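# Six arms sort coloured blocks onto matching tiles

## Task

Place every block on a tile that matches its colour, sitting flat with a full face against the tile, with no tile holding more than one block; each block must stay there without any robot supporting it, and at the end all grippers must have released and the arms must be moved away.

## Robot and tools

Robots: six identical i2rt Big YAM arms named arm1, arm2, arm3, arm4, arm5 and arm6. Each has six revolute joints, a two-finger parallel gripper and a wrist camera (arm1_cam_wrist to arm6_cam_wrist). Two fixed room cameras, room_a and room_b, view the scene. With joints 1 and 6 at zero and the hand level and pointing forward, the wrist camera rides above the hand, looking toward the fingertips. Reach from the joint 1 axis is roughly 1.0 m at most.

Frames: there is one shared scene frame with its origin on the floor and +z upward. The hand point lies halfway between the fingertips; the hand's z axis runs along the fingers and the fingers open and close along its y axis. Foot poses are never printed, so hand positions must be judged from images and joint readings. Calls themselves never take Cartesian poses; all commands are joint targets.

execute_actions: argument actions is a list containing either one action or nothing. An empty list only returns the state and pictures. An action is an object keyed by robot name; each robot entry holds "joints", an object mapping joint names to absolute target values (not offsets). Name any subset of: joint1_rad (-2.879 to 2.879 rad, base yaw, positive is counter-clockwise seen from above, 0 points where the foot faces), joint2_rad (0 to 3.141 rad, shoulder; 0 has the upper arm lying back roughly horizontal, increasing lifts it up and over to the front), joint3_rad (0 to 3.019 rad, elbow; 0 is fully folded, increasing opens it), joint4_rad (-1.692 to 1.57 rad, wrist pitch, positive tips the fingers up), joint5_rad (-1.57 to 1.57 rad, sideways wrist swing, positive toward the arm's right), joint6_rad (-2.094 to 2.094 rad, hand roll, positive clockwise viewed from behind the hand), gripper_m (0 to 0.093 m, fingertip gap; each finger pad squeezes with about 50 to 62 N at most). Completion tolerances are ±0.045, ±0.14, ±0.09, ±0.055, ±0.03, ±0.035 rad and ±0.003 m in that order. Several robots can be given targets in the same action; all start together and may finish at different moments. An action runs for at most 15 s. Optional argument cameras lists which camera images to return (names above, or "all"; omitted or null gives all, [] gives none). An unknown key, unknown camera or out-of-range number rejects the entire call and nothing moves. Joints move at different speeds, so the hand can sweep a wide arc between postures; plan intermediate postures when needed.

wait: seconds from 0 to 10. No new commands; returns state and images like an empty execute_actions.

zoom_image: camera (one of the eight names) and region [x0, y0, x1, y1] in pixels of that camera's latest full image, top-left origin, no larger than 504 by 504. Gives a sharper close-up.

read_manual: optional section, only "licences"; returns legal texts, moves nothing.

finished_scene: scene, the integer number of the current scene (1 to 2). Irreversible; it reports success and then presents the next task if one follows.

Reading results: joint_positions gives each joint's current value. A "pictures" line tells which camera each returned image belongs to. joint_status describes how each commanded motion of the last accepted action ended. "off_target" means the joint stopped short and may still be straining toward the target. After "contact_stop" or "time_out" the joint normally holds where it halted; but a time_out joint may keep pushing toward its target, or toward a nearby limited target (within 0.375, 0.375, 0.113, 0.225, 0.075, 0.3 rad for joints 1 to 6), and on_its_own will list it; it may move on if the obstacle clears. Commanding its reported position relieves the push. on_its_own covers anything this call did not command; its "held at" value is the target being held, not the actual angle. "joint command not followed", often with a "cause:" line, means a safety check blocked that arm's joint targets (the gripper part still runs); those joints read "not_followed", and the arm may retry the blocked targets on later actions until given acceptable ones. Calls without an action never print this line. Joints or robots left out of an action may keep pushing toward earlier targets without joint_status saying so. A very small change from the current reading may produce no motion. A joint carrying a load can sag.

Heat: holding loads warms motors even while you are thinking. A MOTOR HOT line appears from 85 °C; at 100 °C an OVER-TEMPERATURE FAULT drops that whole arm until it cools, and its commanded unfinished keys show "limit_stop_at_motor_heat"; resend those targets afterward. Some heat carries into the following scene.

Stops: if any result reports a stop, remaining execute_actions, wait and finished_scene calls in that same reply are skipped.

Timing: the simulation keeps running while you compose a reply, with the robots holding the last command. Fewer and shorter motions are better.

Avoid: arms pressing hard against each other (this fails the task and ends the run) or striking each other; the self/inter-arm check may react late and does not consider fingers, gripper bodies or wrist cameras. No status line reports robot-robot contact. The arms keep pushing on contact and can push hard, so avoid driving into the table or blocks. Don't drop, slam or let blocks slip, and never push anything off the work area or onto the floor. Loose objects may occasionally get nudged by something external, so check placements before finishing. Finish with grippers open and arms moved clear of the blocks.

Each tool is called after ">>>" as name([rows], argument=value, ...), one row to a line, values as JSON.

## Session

>>> execute_actions(actions=[])

Scene clock: 0.00 s.
Motor temperatures (°C, as the motors report them): arm1=[21 25 26 21 19 19] | arm2=[20 26 25 19 21 20] | arm3=[20 22 23 19 20 19] | arm4=[20 23 26 21 19 19] | arm5=[21 20 23 21 21 20] | arm6=[19 22 22 20 21 19]
arm1.joint_positions: joint1_rad=-0.431 joint2_rad=+0.441 joint3_rad=+1.663 joint4_rad=-1.367 joint5_rad=-0.022 joint6_rad=-0.730 gripper_m=+0.094
arm1.joint_status: not commanded
arm1.hand: x=-0.0034 y=-0.0578 z=+1.3283 quat_wxyz=(-0.620, +0.654, -0.387, -0.195) (m; scene frame)
arm2.joint_positions: joint1_rad=-0.493 joint2_rad=+0.322 joint3_rad=+1.617 joint4_rad=-1.423 joint5_rad=-0.167 joint6_rad=-0.498 gripper_m=+0.095
arm2.joint_status: not commanded
arm2.hand: x=+1.1072 y=-0.3504 z=+1.3331 quat_wxyz=(-0.658, +0.341, -0.671, +0.009) (m; scene frame)
arm3.joint_positions: joint1_rad=+0.782 joint2_rad=+0.370 joint3_rad=+1.464 joint4_rad=-1.380 joint5_rad=-0.145 joint6_rad=-0.080 gripper_m=+0.094
arm3.joint_status: not commanded
arm3.hand: x=-0.2241 y=+0.9484 z=+1.2299 quat_wxyz=(-0.399, -0.583, -0.548, +0.448) (m; scene frame)
arm4.joint_positions: joint1_rad=-0.368 joint2_rad=+0.585 joint3_rad=+1.618 joint4_rad=-1.567 joint5_rad=+0.279 joint6_rad=-0.116 gripper_m=+0.095
arm4.joint_status: not commanded
arm4.hand: x=-1.1147 y=-0.8378 z=+1.3004 quat_wxyz=(-0.139, -0.739, -0.449, +0.482) (m; scene frame)
arm5.joint_positions: joint1_rad=-0.176 joint2_rad=+0.390 joint3_rad=+1.464 joint4_rad=-1.136 joint5_rad=-0.061 joint6_rad=+0.308 gripper_m=+0.094
arm5.joint_status: not commanded
arm5.hand: x=+1.3767 y=-1.5824 z=+1.2770 quat_wxyz=(-0.686, -0.224, -0.692, -0.006) (m; scene frame)
arm6.joint_positions: joint1_rad=-0.612 joint2_rad=+0.297 joint3_rad=+1.321 joint4_rad=-1.159 joint5_rad=+0.251 joint6_rad=-0.556 gripper_m=+0.095
arm6.joint_status: not commanded
arm6.hand: x=-0.9853 y=+1.7827 z=+1.2781 quat_wxyz=(-0.656, +0.342, -0.669, +0.075) (m; scene frame)
pictures: arm1_cam_wrist, arm2_cam_wrist, arm3_cam_wrist, arm4_cam_wrist, arm5_cam_wrist, arm6_cam_wrist, room_a, room_b
Images, in order (width x height): arm1_cam_wrist 504x504, arm2_cam_wrist 504x504, arm3_cam_wrist 504x504, arm4_cam_wrist 504x504, arm5_cam_wrist 504x504, arm6_cam_wrist 504x504, room_a 504x504, room_b 504x504.

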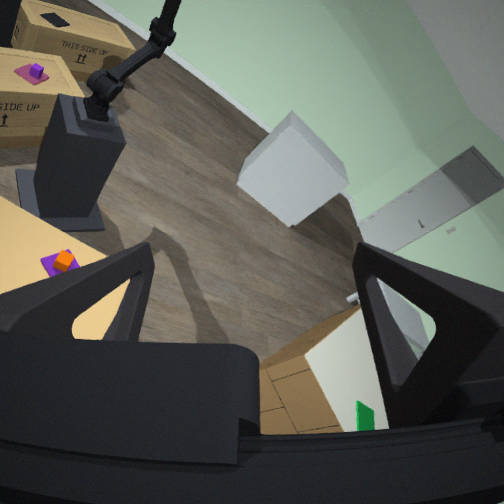

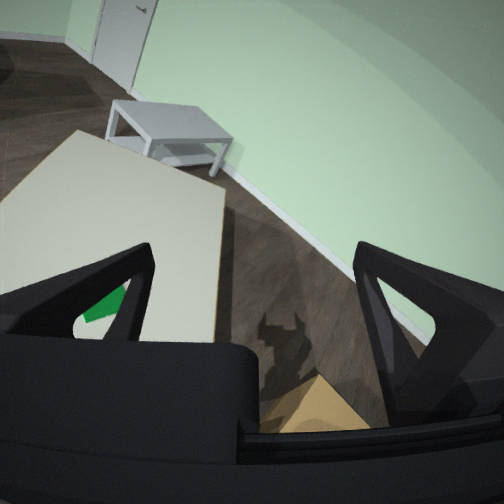

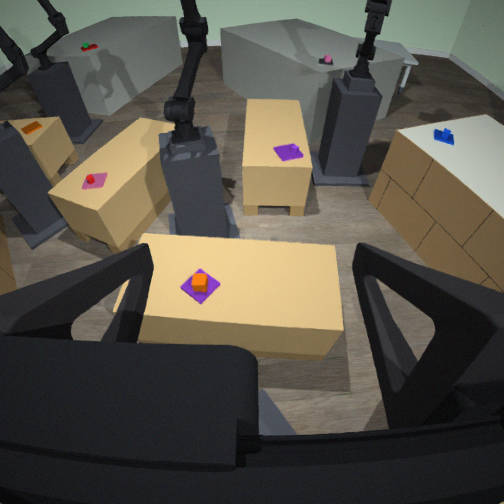

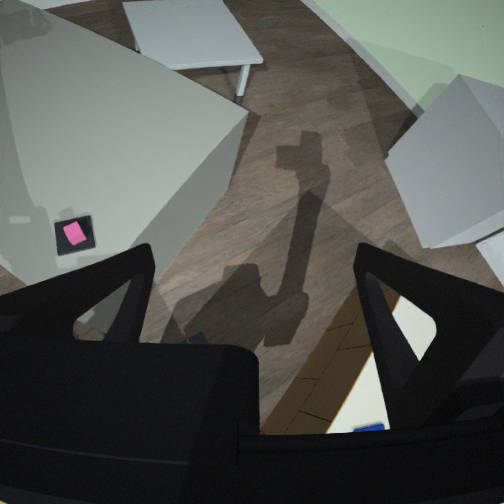

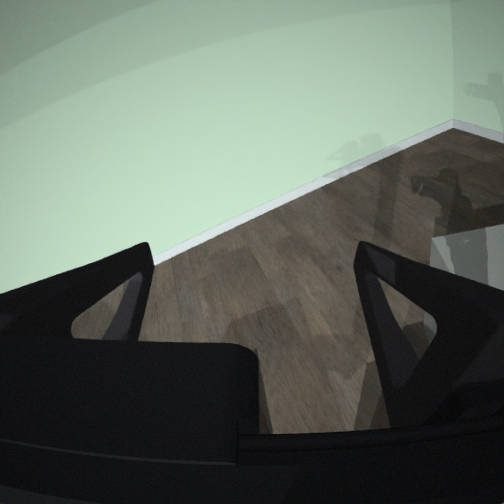

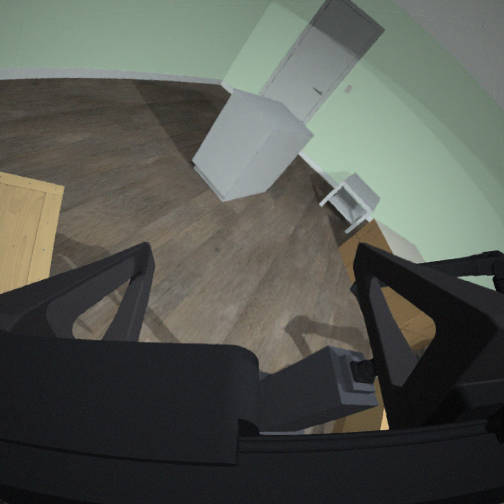

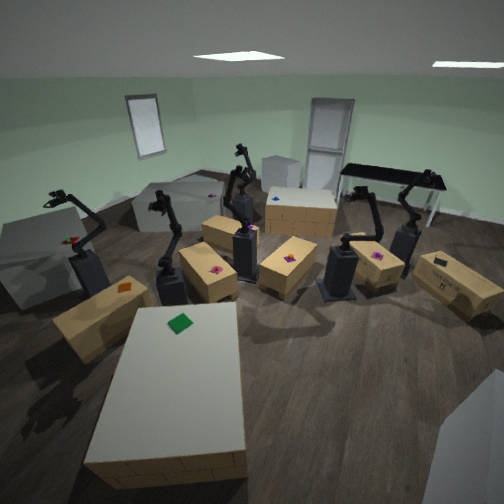

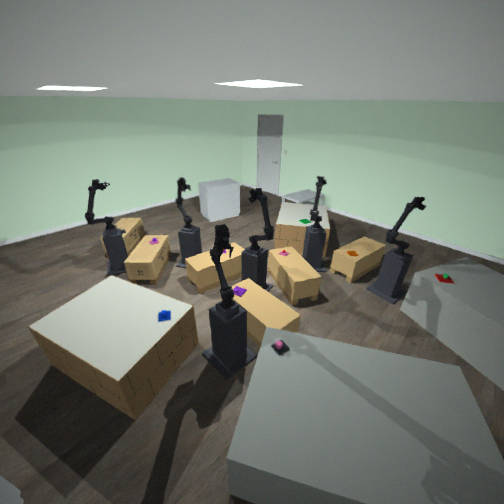

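>>> zoom_image(camera="arm3_cam_wrist", region=[0, 20, 252, 220])

>>> zoom_image(camera="arm3_cam_wrist", region=[240, 30, 490, 230])

>>> zoom_image(camera="room_b", region=[90, 190, 340, 360])

>>> zoom_image(camera="room_a", region=[0, 170, 260, 350])

>>> zoom_image(camera="room_a", region=[240, 170, 504, 330])

Region (0, 20, 252, 220) of arm3_cam_wrist's 504x504 image, scaled by 2.000, with more detail than that image has; it fills the top 400 rows of this view, and the rest is white.

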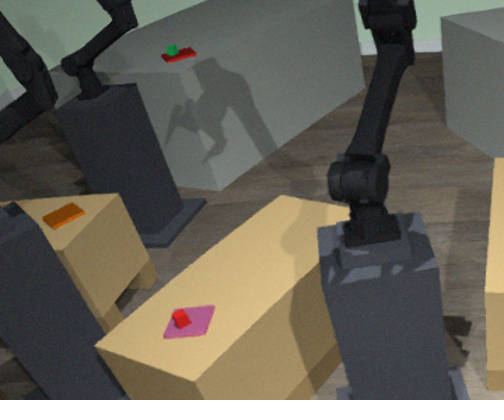

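Region (240, 30, 490, 230) of arm3_cam_wrist's 504x504 image, scaled by 2.016, with more detail than that image has; it fills the top 403 rows of this view, and the rest is white.

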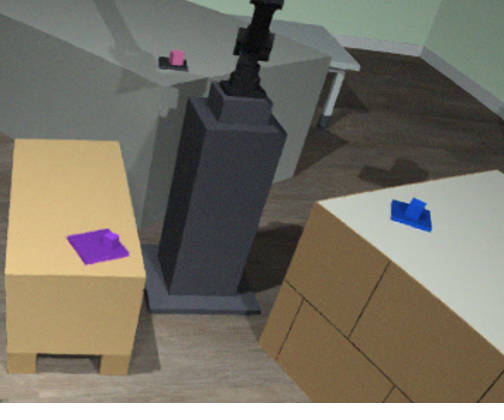

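Region (90, 190, 340, 360) of room_b's 504x504 image, scaled by 2.016, with more detail than that image has; it fills the top 343 rows of this view, and the rest is white.

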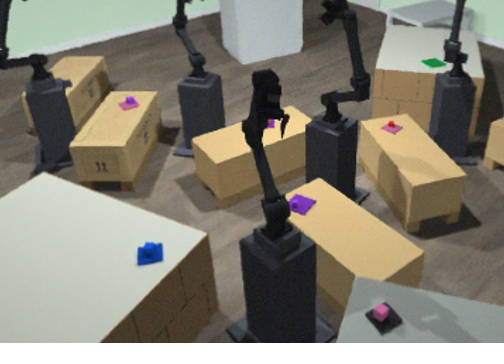

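Region (0, 170, 260, 350) of room_a's 504x504 image, scaled by 1.938, with more detail than that image has; it fills the top 349 rows of this view, and the rest is white.

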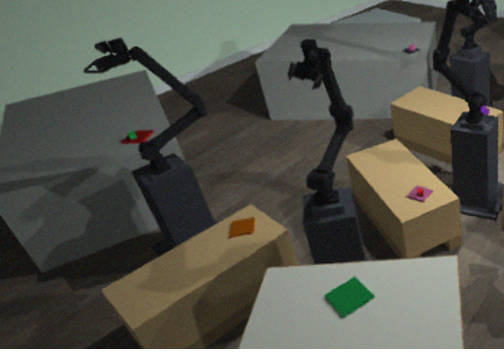

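Region (240, 170, 504, 330) of room_a's 504x504 image, scaled by 1.909, with more detail than that image has; it fills the top 305 rows of this view, and the rest is white.

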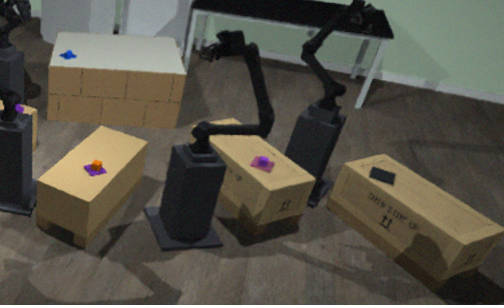

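>>> execute_actions([
  {"arm1": {"joints": {"joint1_rad": -0.107, "joint2_rad": 2.19, "joint3_rad": 1.634, "joint4_rad": -1.0, "joint5_rad": 0, "joint6_rad": 0, "gripper_m": 0.09}}, "arm2": {"joints": {"joint1_rad": 2.01, "joint2_rad": 2.14, "joint3_rad": 1.45, "joint4_rad": -0.86, "joint5_rad": 0, "joint6_rad": 0, "gripper_m": 0.09}}, "arm3": {"joints": {"joint1_rad": -1.3, "joint2_rad": 1.88, "joint3_rad": 1.45, "joint4_rad": -1.11, "joint5_rad": 0, "joint6_rad": 0, "gripper_m": 0.09}}, "arm4": {"joints": {"joint1_rad": 0.144, "joint2_rad": 1.79, "joint3_rad": 1.573, "joint4_rad": -1.33, "joint5_rad": 0, "joint6_rad": 0, "gripper_m": 0.09}}, "arm5": {"joints": {"joint1_rad": -2.05, "joint2_rad": 1.64, "joint3_rad": 1.67, "joint4_rad": -1.59, "joint5_rad": 0, "joint6_rad": 0, "gripper_m": 0.09}}},
], cameras=["arm1_cam_wrist", "arm2_cam_wrist", "arm3_cam_wrist", "arm4_cam_wrist", "arm5_cam_wrist"])

Scene clock: 122.30 s.
Motor temperatures (°C, as the motors report them): arm1=[21 25 28 21 19 19] | arm2=[20 26 26 19 21 20] | arm3=[20 22 24 19 20 19] | arm4=[20 23 28 21 19 19] | arm5=[21 21 25 21 21 20] | arm6=[19 22 24 20 21 19]
arm1.joint_positions: joint1_rad=-0.114 joint2_rad=+2.194 joint3_rad=+1.626 joint4_rad=-1.000 joint5_rad=-0.003 joint6_rad=-0.007 gripper_m=+0.090
arm1.joint_status: all done
arm1.hand: x=-0.0590 y=+0.4728 z=+0.5920 quat_wxyz=(+0.003, +0.732, -0.681, +0.003) (m; scene frame)
arm2.joint_positions: joint1_rad=+2.018 joint2_rad=+2.140 joint3_rad=+1.456 joint4_rad=-0.867 joint5_rad=+0.000 joint6_rad=-0.010 gripper_m=+0.090
arm2.joint_status: all done
arm2.hand: x=+0.5332 y=-0.1976 z=+0.6082 quat_wxyz=(+0.003, +0.986, -0.164, -0.011) (m; scene frame)
arm3.joint_positions: joint1_rad=-1.307 joint2_rad=+1.896 joint3_rad=+1.439 joint4_rad=-1.105 joint5_rad=-0.001 joint6_rad=-0.010 gripper_m=+0.090
arm3.joint_status: all done
arm3.hand: x=-0.6174 y=+1.4343 z=+0.6778 quat_wxyz=(+0.003, -0.931, +0.366, -0.001) (m; scene frame)
arm4.joint_positions: joint1_rad=+0.140 joint2_rad=+1.792 joint3_rad=+1.570 joint4_rad=-1.338 joint5_rad=+0.003 joint6_rad=-0.009 gripper_m=+0.090
arm4.joint_status: all done
arm4.hand: x=-0.9632 y=-1.2705 z=+0.8549 quat_wxyz=(-0.008, -0.676, -0.737, +0.000) (m; scene frame)
arm5.joint_positions: joint1_rad=-2.057 joint2_rad=+1.655 joint3_rad=+1.656 joint4_rad=-1.576 joint5_rad=+0.000 joint6_rad=+0.012 gripper_m=+0.090
arm5.joint_status: all done
arm5.hand: x=+0.9443 y=-1.9353 z=+0.8703 quat_wxyz=(+0.003, -0.904, -0.427, -0.006) (m; scene frame)
arm6.joint_positions: joint1_rad=-0.612 joint2_rad=+0.297 joint3_rad=+1.321 joint4_rad=-1.159 joint5_rad=+0.251 joint6_rad=-0.556 gripper_m=+0.095
arm6.joint_status: not commanded
arm6.hand: x=-0.9853 y=+1.7827 z=+1.2781 quat_wxyz=(-0.656, +0.342, -0.669, +0.075) (m; scene frame)
pictures: arm1_cam_wrist, arm2_cam_wrist, arm3_cam_wrist, arm4_cam_wrist, arm5_cam_wrist
Images, in order (width x height): arm1_cam_wrist 504x504, arm2_cam_wrist 504x504, arm3_cam_wrist 504x504, arm4_cam_wrist 504x504, arm5_cam_wrist 504x504.

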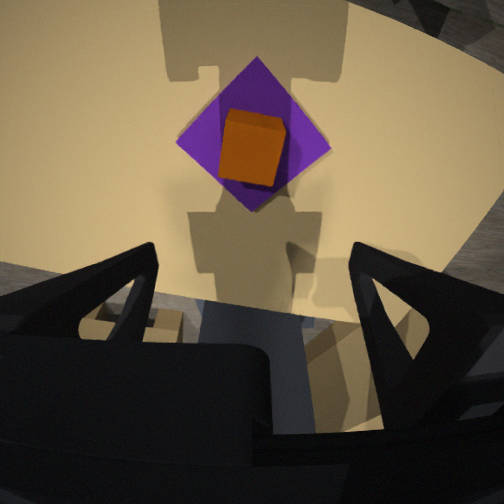

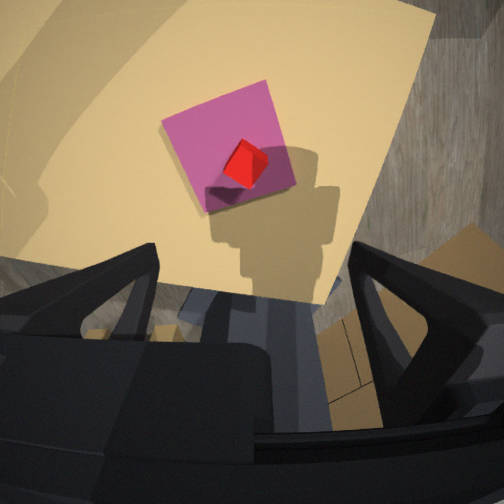

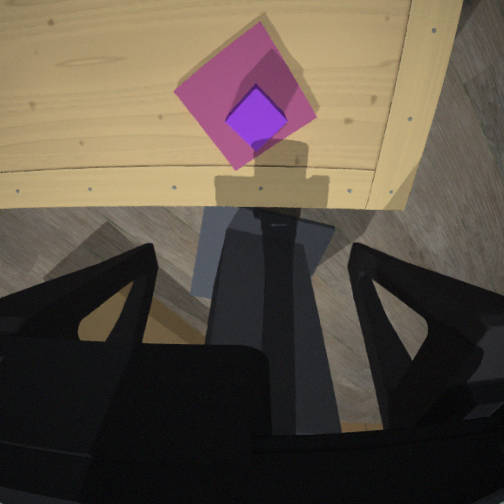

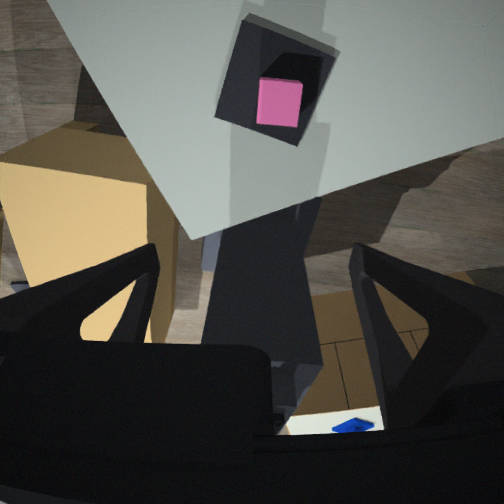

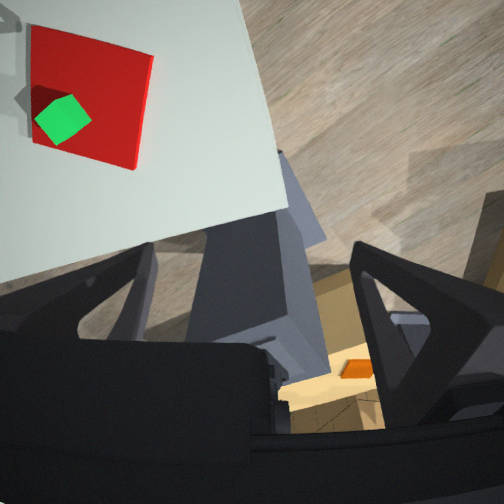

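>>> zoom_image(camera="arm1_cam_wrist", region=[170, 50, 340, 220])

>>> zoom_image(camera="arm2_cam_wrist", region=[155, 70, 305, 220])

>>> zoom_image(camera="arm3_cam_wrist", region=[165, 10, 335, 180])

>>> zoom_image(camera="arm4_cam_wrist", region=[200, 5, 350, 155])

Region (170, 50, 340, 220) of arm1_cam_wrist's 504x504 image, scaled by 2.965, with more detail than that image has.

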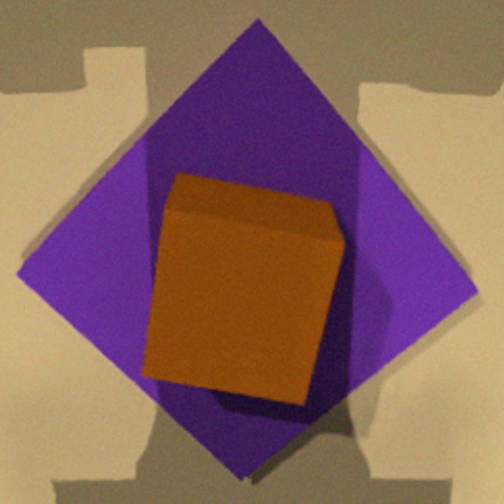

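Region (155, 70, 305, 220) of arm2_cam_wrist's 504x504 image, scaled by 3.360, with more detail than that image has.

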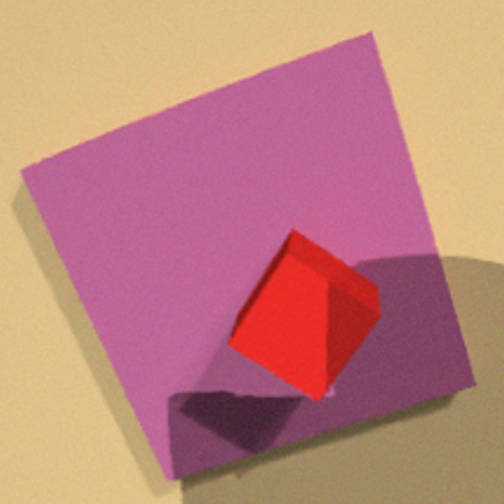

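Region (165, 10, 335, 180) of arm3_cam_wrist's 504x504 image, scaled by 2.965, with more detail than that image has.

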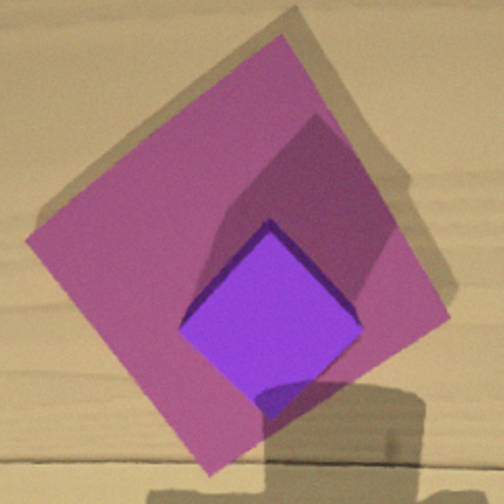

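Region (200, 5, 350, 155) of arm4_cam_wrist's 504x504 image, scaled by 3.360, with more detail than that image has.

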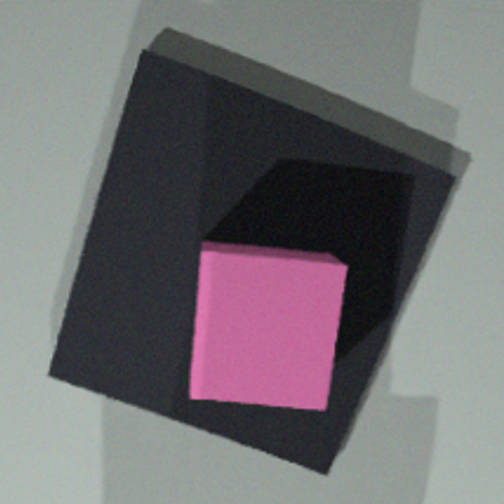

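>>> execute_actions([
  {"arm1": {"joints": {"joint2_rad": 2.36, "joint4_rad": -0.815, "joint6_rad": 0.175}}, "arm2": {"joints": {"joint1_rad": 2.04, "joint2_rad": 2.44, "joint3_rad": 1.475, "joint4_rad": -0.546, "joint6_rad": 0.617}}, "arm3": {"joints": {"joint2_rad": 2.2, "joint4_rad": -0.772, "joint6_rad": -0.795}}, "arm4": {"joints": {"joint1_rad": 0.092, "joint2_rad": 1.92, "joint3_rad": 1.503, "joint4_rad": -1.142, "joint6_rad": 0.05}}, "arm5": {"joints": {"joint1_rad": -1.66, "joint2_rad": 1.8, "joint3_rad": 1.575, "joint4_rad": -1.322}}},
], cameras=["arm1_cam_wrist", "arm2_cam_wrist", "arm3_cam_wrist", "arm4_cam_wrist", "arm5_cam_wrist"])

Scene clock: 184.70 s.
Motor temperatures (°C, as the motors report them): arm1=[21 28 29 21 19 19] | arm2=[20 28 26 19 21 20] | arm3=[20 24 25 19 20 19] | arm4=[20 25 30 21 19 19] | arm5=[21 22 26 21 21 21] | arm6=[19 22 24 20 21 19]
arm1.joint_positions: joint1_rad=-0.114 joint2_rad=+2.363 joint3_rad=+1.626 joint4_rad=-0.824 joint5_rad=-0.003 joint6_rad=+0.167 gripper_m=+0.090
arm1.joint_status: all done
arm1.hand: x=-0.0590 y=+0.4754 z=+0.4907 quat_wxyz=(+0.001, +0.670, -0.742, +0.000) (m; scene frame)
arm2.joint_positions: joint1_rad=+2.029 joint2_rad=+2.470 joint3_rad=+1.457 joint4_rad=-0.562 joint5_rad=+0.000 joint6_rad=+0.607 gripper_m=+0.090
arm2.joint_status: all done
arm2.hand: x=+0.5517 y=-0.2125 z=+0.4257 quat_wxyz=(+0.005, +0.892, -0.451, +0.002) (m; scene frame)
arm3.joint_positions: joint1_rad=-1.307 joint2_rad=+2.221 joint3_rad=+1.427 joint4_rad=-0.780 joint5_rad=-0.001 joint6_rad=-0.782 gripper_m=+0.090
arm3.joint_status: all done
arm3.hand: x=-0.6302 y=+1.4481 z=+0.4969 quat_wxyz=(-0.002, -1.000, -0.011, -0.006) (m; scene frame)
arm4.joint_positions: joint1_rad=+0.097 joint2_rad=+1.922 joint3_rad=+1.505 joint4_rad=-1.159 joint5_rad=+0.002 joint6_rad=+0.041 gripper_m=+0.090
arm4.joint_status: all done
arm4.hand: x=-0.9850 y=-1.2893 z=+0.7620 quat_wxyz=(-0.002, -0.709, -0.705, -0.005) (m; scene frame)
arm5.joint_positions: joint1_rad=-1.665 joint2_rad=+1.814 joint3_rad=+1.566 joint4_rad=-1.337 joint5_rad=+0.000 joint6_rad=+0.009 gripper_m=+0.090
arm5.joint_status: all done
arm5.hand: x=+1.1064 y=-2.0666 z=+0.7555 quat_wxyz=(+0.006, -0.803, -0.596, -0.011) (m; scene frame)
arm6.joint_positions: joint1_rad=-0.612 joint2_rad=+0.297 joint3_rad=+1.321 joint4_rad=-1.159 joint5_rad=+0.251 joint6_rad=-0.556 gripper_m=+0.095
arm6.joint_status: not commanded
arm6.hand: x=-0.9853 y=+1.7827 z=+1.2781 quat_wxyz=(-0.656, +0.342, -0.669, +0.075) (m; scene frame)
pictures: arm1_cam_wrist, arm2_cam_wrist, arm3_cam_wrist, arm4_cam_wrist, arm5_cam_wrist
Images, in order (width x height): arm1_cam_wrist 504x504, arm2_cam_wrist 504x504, arm3_cam_wrist 504x504, arm4_cam_wrist 504x504, arm5_cam_wrist 504x504.

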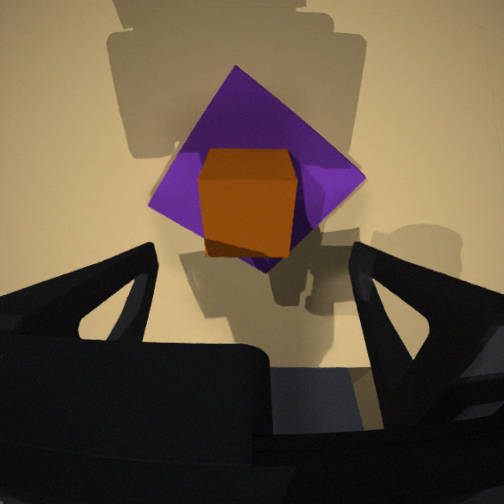

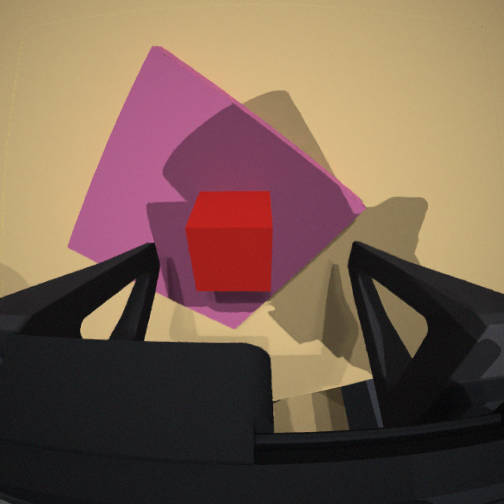

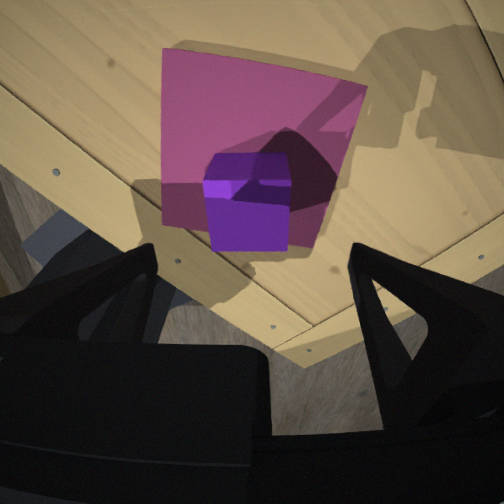

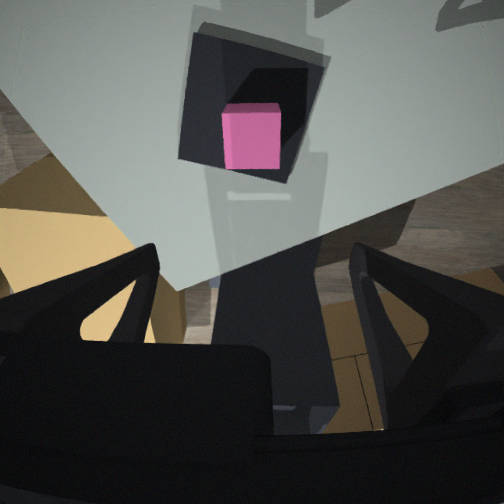

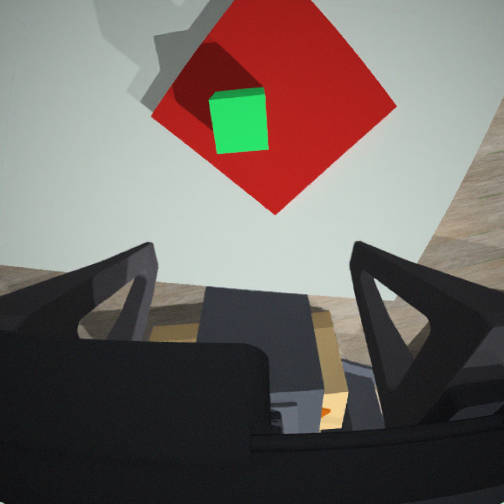

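>>> zoom_image(camera="arm4_cam_wrist", region=[170, 20, 340, 190])

>>> zoom_image(camera="arm5_cam_wrist", region=[140, 0, 410, 220])

Region (170, 20, 340, 190) of arm4_cam_wrist's 504x504 image, scaled by 2.965, with more detail than that image has.

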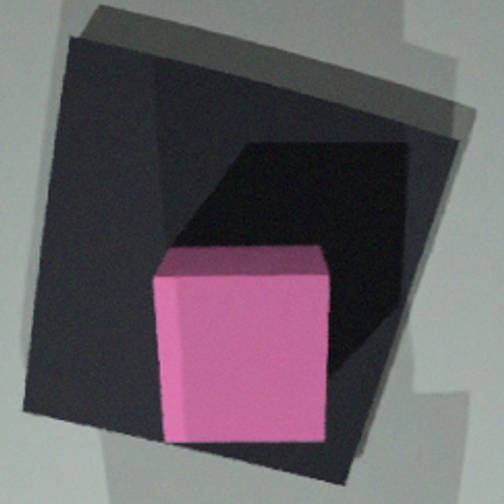

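Region (140, 0, 410, 220) of arm5_cam_wrist's 504x504 image, scaled by 1.867, with more detail than that image has; it fills the top 411 rows of this view, and the rest is white.

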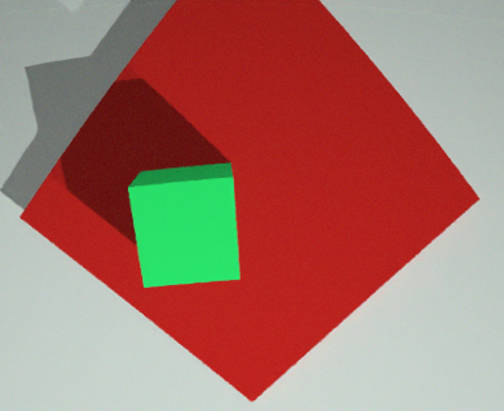

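>>> execute_actions(actions=[])

Scene clock: 226.23 s.
Motor temperatures (°C, as the motors report them): arm1=[21 29 28 21 19 19] | arm2=[20 29 26 19 21 20] | arm3=[20 25 25 19 20 19] | arm4=[20 26 29 21 19 19] | arm5=[21 23 26 21 21 21] | arm6=[19 22 24 20 21 19]
arm1.joint_positions: joint1_rad=-0.114 joint2_rad=+2.363 joint3_rad=+1.626 joint4_rad=-0.824 joint5_rad=-0.003 joint6_rad=+0.167 gripper_m=+0.090
arm1.joint_status: all done
arm1.hand: x=-0.0590 y=+0.4754 z=+0.4907 quat_wxyz=(+0.001, +0.670, -0.742, +0.000) (m; scene frame)
arm2.joint_positions: joint1_rad=+2.029 joint2_rad=+2.470 joint3_rad=+1.457 joint4_rad=-0.562 joint5_rad=+0.000 joint6_rad=+0.607 gripper_m=+0.090
arm2.joint_status: all done
arm2.hand: x=+0.5517 y=-0.2125 z=+0.4257 quat_wxyz=(+0.005, +0.892, -0.451, +0.002) (m; scene frame)
arm3.joint_positions: joint1_rad=-1.307 joint2_rad=+2.221 joint3_rad=+1.427 joint4_rad=-0.780 joint5_rad=-0.001 joint6_rad=-0.783 gripper_m=+0.090
arm3.joint_status: all done
arm3.hand: x=-0.6302 y=+1.4481 z=+0.4969 quat_wxyz=(-0.002, -1.000, -0.012, -0.006) (m; scene frame)
arm4.joint_positions: joint1_rad=+0.097 joint2_rad=+1.922 joint3_rad=+1.505 joint4_rad=-1.159 joint5_rad=+0.002 joint6_rad=+0.041 gripper_m=+0.090
arm4.joint_status: all done
arm4.hand: x=-0.9850 y=-1.2893 z=+0.7620 quat_wxyz=(-0.002, -0.709, -0.705, -0.005) (m; scene frame)
arm5.joint_positions: joint1_rad=-1.665 joint2_rad=+1.814 joint3_rad=+1.566 joint4_rad=-1.337 joint5_rad=+0.000 joint6_rad=+0.009 gripper_m=+0.090
arm5.joint_status: all done
arm5.hand: x=+1.1064 y=-2.0666 z=+0.7555 quat_wxyz=(+0.006, -0.803, -0.596, -0.011) (m; scene frame)
arm6.joint_positions: joint1_rad=-0.612 joint2_rad=+0.297 joint3_rad=+1.321 joint4_rad=-1.159 joint5_rad=+0.251 joint6_rad=-0.556 gripper_m=+0.095
arm6.joint_status: not commanded
arm6.hand: x=-0.9853 y=+1.7827 z=+1.2781 quat_wxyz=(-0.656, +0.342, -0.669, +0.075) (m; scene frame)
pictures: arm1_cam_wrist, arm2_cam_wrist, arm3_cam_wrist, arm4_cam_wrist, arm5_cam_wrist, arm6_cam_wrist, room_a, room_b
Images, in order (width x height): arm1_cam_wrist 504x504, arm2_cam_wrist 504x504, arm3_cam_wrist 504x504, arm4_cam_wrist 504x504, arm5_cam_wrist 504x504, arm6_cam_wrist 504x504, room_a 504x504, room_b 504x504.

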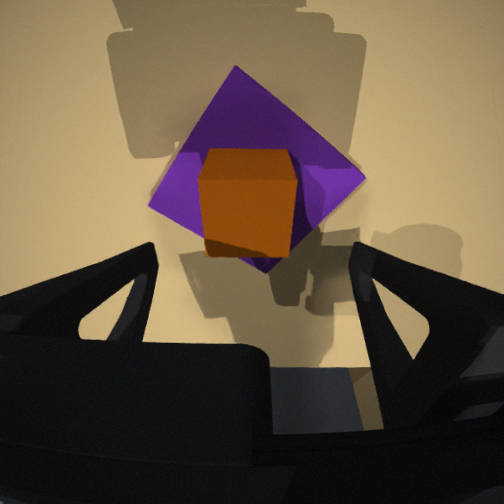

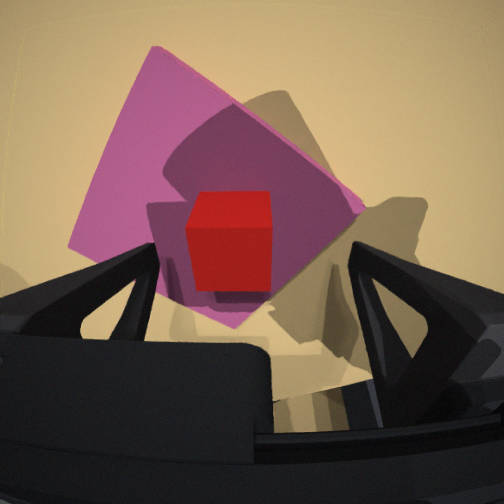

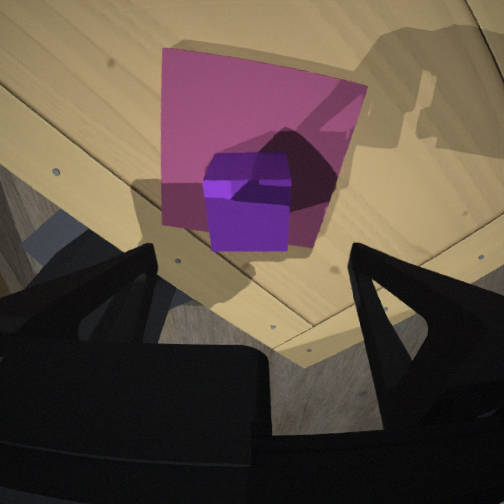

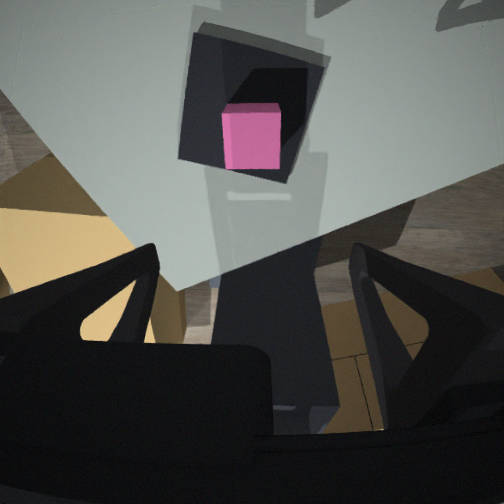

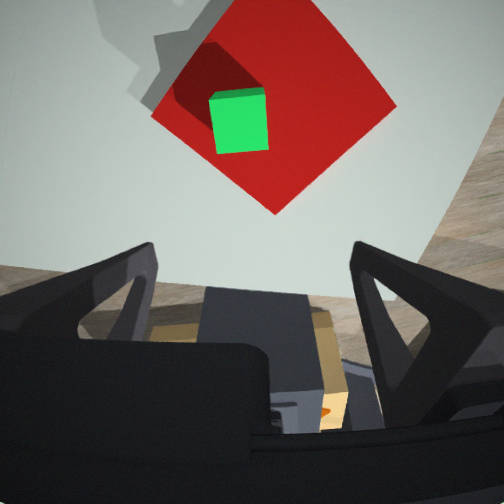

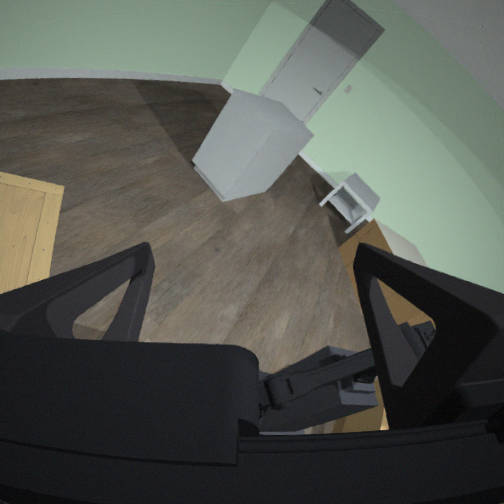

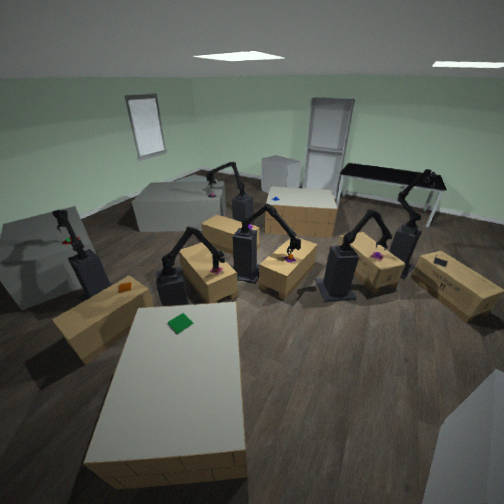

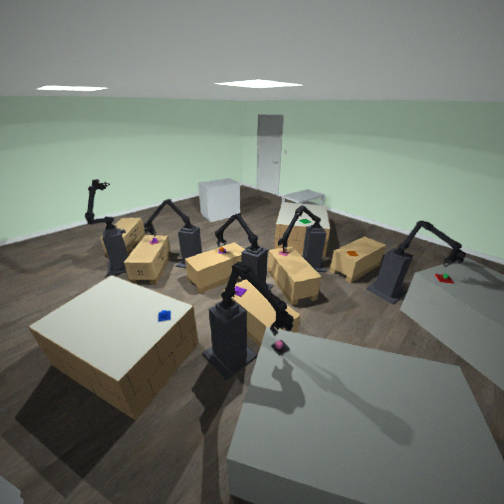

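>>> execute_actions([
  {"arm1":{"joints":{"joint2_rad":2.465,"joint4_rad":-0.71}},"arm2":{"joints":{"joint2_rad":2.50,"joint4_rad":-0.54,"gripper_m":0.058}},"arm3":{"joints":{"joint1_rad":-1.325,"joint2_rad":2.335,"joint4_rad":-0.642}},"arm4":{"joints":{"joint2_rad":2.045,"joint4_rad":-1.015}},"arm5":{"joints":{"joint1_rad":-1.645,"joint2_rad":1.94,"joint3_rad":1.535,"joint4_rad":-1.15,"joint6_rad":-0.06}}},
], cameras=["arm1_cam_wrist","arm2_cam_wrist","arm3_cam_wrist","arm4_cam_wrist","arm5_cam_wrist"])

Scene clock: 252.70 s.
Motor temperatures (°C, as the motors report them): arm1=[21 29 28 21 19 19] | arm2=[20 30 26 19 21 20] | arm3=[20 25 25 19 20 19] | arm4=[20 26 30 21 19 19] | arm5=[21 23 26 21 21 21] | arm6=[19 22 24 20 21 19]
arm1.joint_positions: joint1_rad=-0.114 joint2_rad=+2.467 joint3_rad=+1.626 joint4_rad=-0.719 joint5_rad=-0.003 joint6_rad=+0.167 gripper_m=+0.090
arm1.joint_status: all done
arm1.hand: x=-0.0584 y=+0.4677 z=+0.4286 quat_wxyz=(+0.000, +0.670, -0.742, +0.000) (m; scene frame)
arm2.joint_positions: joint1_rad=+2.029 joint2_rad=+2.481 joint3_rad=+1.457 joint4_rad=-0.556 joint5_rad=+0.000 joint6_rad=+0.608 gripper_m=+0.058
arm2.joint_status: all done
arm2.hand: x=+0.5545 y=-0.2135 z=+0.4195 quat_wxyz=(+0.005, +0.892, -0.451, +0.005) (m; scene frame)
arm3.joint_positions: joint1_rad=-1.320 joint2_rad=+2.359 joint3_rad=+1.431 joint4_rad=-0.651 joint5_rad=-0.001 joint6_rad=-0.783 gripper_m=+0.090
arm3.joint_status: all done
arm3.hand: x=-0.6194 y=+1.4488 z=+0.4222 quat_wxyz=(-0.003, -1.000, -0.005, -0.008) (m; scene frame)
arm4.joint_positions: joint1_rad=+0.097 joint2_rad=+2.046 joint3_rad=+1.505 joint4_rad=-1.032 joint5_rad=+0.002 joint6_rad=+0.041 gripper_m=+0.090
arm4.joint_status: all done
arm4.hand: x=-0.9835 y=-1.3079 z=+0.6935 quat_wxyz=(-0.003, -0.709, -0.705, -0.004) (m; scene frame)
arm5.joint_positions: joint1_rad=-1.650 joint2_rad=+1.963 joint3_rad=+1.527 joint4_rad=-1.166 joint5_rad=+0.000 joint6_rad=-0.048 gripper_m=+0.090
arm5.joint_status: all done
arm5.hand: x=+1.1091 y=-2.0894 z=+0.6609 quat_wxyz=(+0.010, -0.781, -0.624, -0.018) (m; scene frame)
arm6.joint_positions: joint1_rad=-0.612 joint2_rad=+0.297 joint3_rad=+1.321 joint4_rad=-1.159 joint5_rad=+0.251 joint6_rad=-0.556 gripper_m=+0.095
arm6.joint_status: not commanded
arm6.hand: x=-0.9853 y=+1.7827 z=+1.2781 quat_wxyz=(-0.656, +0.342, -0.669, +0.075) (m; scene frame)
pictures: arm1_cam_wrist, arm2_cam_wrist, arm3_cam_wrist, arm4_cam_wrist, arm5_cam_wrist
Images, in order (width x height): arm1_cam_wrist 504x504, arm2_cam_wrist 504x504, arm3_cam_wrist 504x504, arm4_cam_wrist 504x504, arm5_cam_wrist 504x504.

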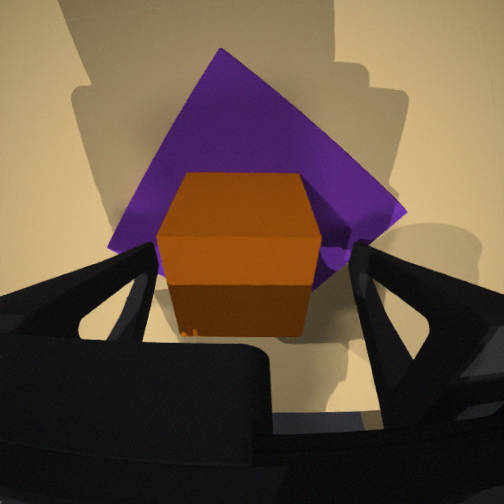

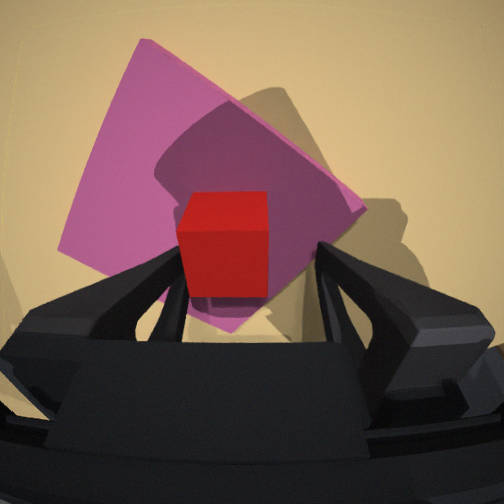

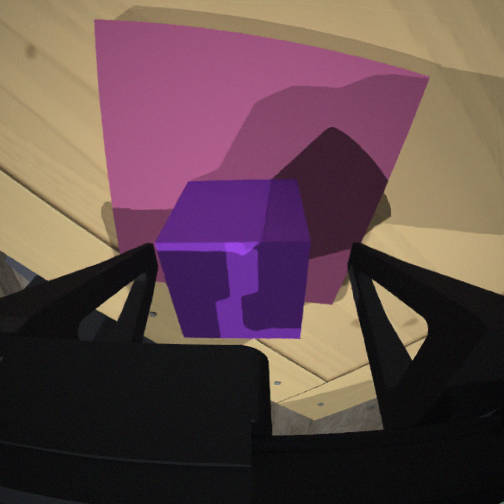

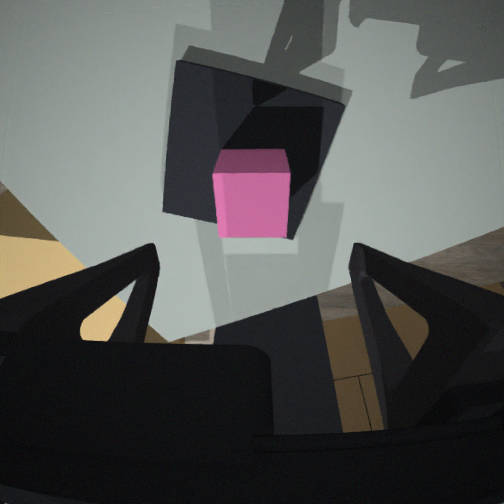

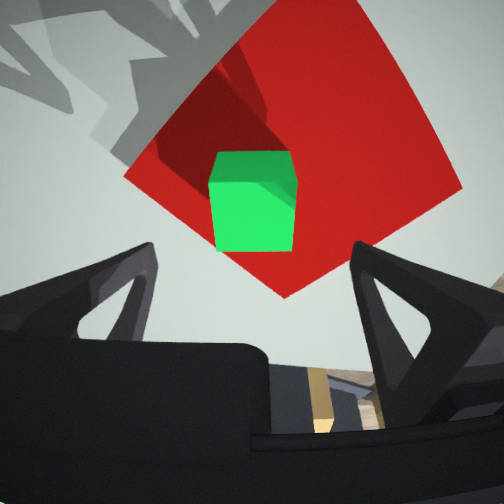

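>>> execute_actions([
  {"arm1":{"joints":{"gripper_m":0.03}},"arm2":{"joints":{"gripper_m":0.015}},"arm3":{"joints":{"gripper_m":0.03}},"arm4":{"joints":{"joint2_rad":2.145,"joint3_rad":1.455,"joint4_rad":-0.87}},"arm5":{"joints":{"joint2_rad":1.98,"joint3_rad":1.485,"joint4_rad":-1.045}}},
], cameras=["arm1_cam_wrist","arm2_cam_wrist","arm3_cam_wrist","arm4_cam_wrist","arm5_cam_wrist"])

Scene clock: 275.20 s.
Motor temperatures (°C, as the motors report them): arm1=[21 29 28 21 19 19] | arm2=[20 29 26 19 21 20] | arm3=[20 25 24 19 20 19] | arm4=[20 26 29 21 19 19] | arm5=[21 24 26 21 21 21] | arm6=[19 22 24 20 21 19]
arm1.joint_positions: joint1_rad=-0.114 joint2_rad=+2.467 joint3_rad=+1.626 joint4_rad=-0.718 joint5_rad=-0.003 joint6_rad=+0.169 gripper_m=+0.047
arm1.joint_status: gripper_m off_target (ended at +0.047, target +0.030)
arm1.hand: x=-0.0587 y=+0.4679 z=+0.4286 quat_wxyz=(+0.000, +0.670, -0.743, -0.001) (m; scene frame)
arm2.joint_positions: joint1_rad=+2.029 joint2_rad=+2.481 joint3_rad=+1.457 joint4_rad=-0.555 joint5_rad=+0.000 joint6_rad=+0.608 gripper_m=+0.032
arm2.joint_status: gripper_m off_target (ended at +0.032, target +0.015)
arm2.hand: x=+0.5544 y=-0.2135 z=+0.4195 quat_wxyz=(+0.005, +0.892, -0.451, +0.005) (m; scene frame)
arm3.joint_positions: joint1_rad=-1.320 joint2_rad=+2.359 joint3_rad=+1.431 joint4_rad=-0.650 joint5_rad=-0.001 joint6_rad=-0.783 gripper_m=+0.047
arm3.joint_status: gripper_m off_target (ended at +0.047, target +0.030)
arm3.hand: x=-0.6196 y=+1.4490 z=+0.4222 quat_wxyz=(-0.003, -1.000, -0.005, -0.007) (m; scene frame)
arm4.joint_positions: joint1_rad=+0.097 joint2_rad=+2.141 joint3_rad=+1.459 joint4_rad=-0.887 joint5_rad=+0.002 joint6_rad=+0.041 gripper_m=+0.090
arm4.joint_status: all done
arm4.hand: x=-0.9827 y=-1.3061 z=+0.6258 quat_wxyz=(-0.005, -0.709, -0.705, -0.003) (m; scene frame)
arm5.joint_positions: joint1_rad=-1.650 joint2_rad=+1.987 joint3_rad=+1.487 joint4_rad=-1.062 joint5_rad=+0.000 joint6_rad=-0.048 gripper_m=+0.090
arm5.joint_status: all done
arm5.hand: x=+1.1076 y=-2.0955 z=+0.6340 quat_wxyz=(-0.002, -0.781, -0.624, -0.002) (m; scene frame)
arm6.joint_positions: joint1_rad=-0.612 joint2_rad=+0.297 joint3_rad=+1.321 joint4_rad=-1.159 joint5_rad=+0.251 joint6_rad=-0.556 gripper_m=+0.095
arm6.joint_status: not commanded
arm6.hand: x=-0.9853 y=+1.7827 z=+1.2781 quat_wxyz=(-0.656, +0.342, -0.669, +0.075) (m; scene frame)
pictures: arm1_cam_wrist, arm2_cam_wrist, arm3_cam_wrist, arm4_cam_wrist, arm5_cam_wrist
Images, in order (width x height): arm1_cam_wrist 504x504, arm2_cam_wrist 504x504, arm3_cam_wrist 504x504, arm4_cam_wrist 504x504, arm5_cam_wrist 504x504.

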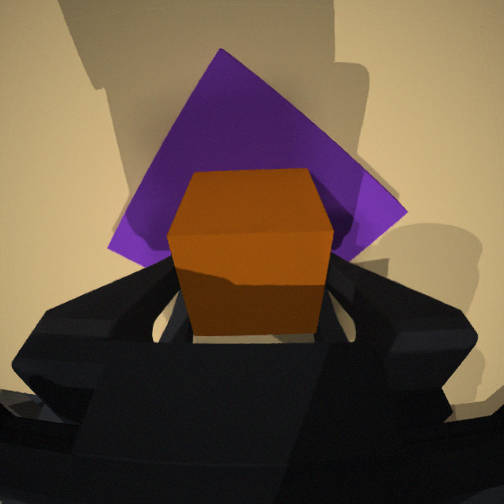

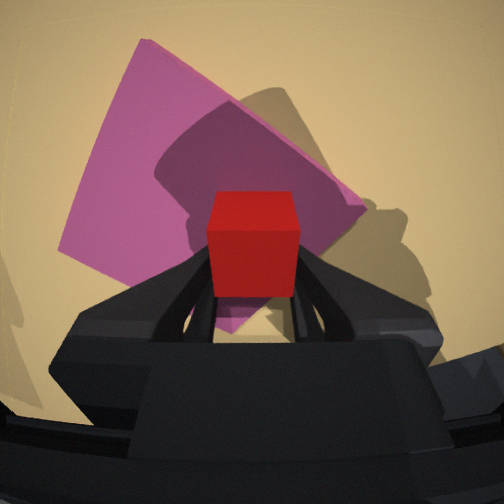

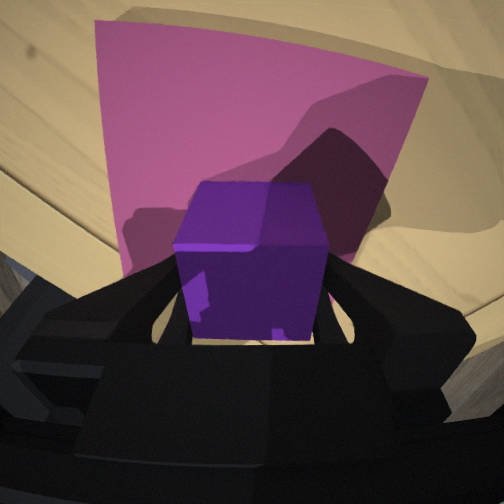

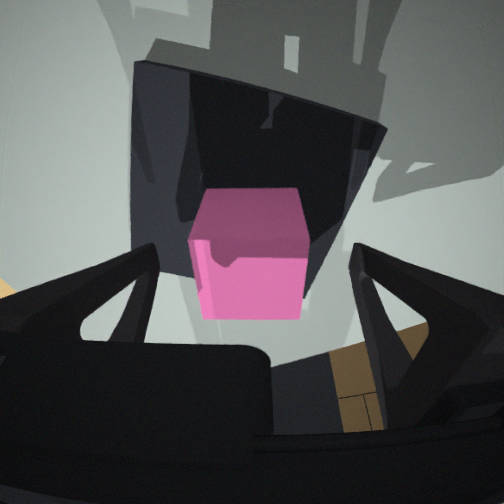

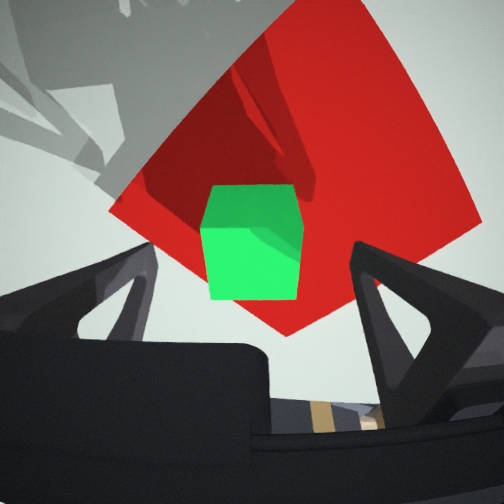

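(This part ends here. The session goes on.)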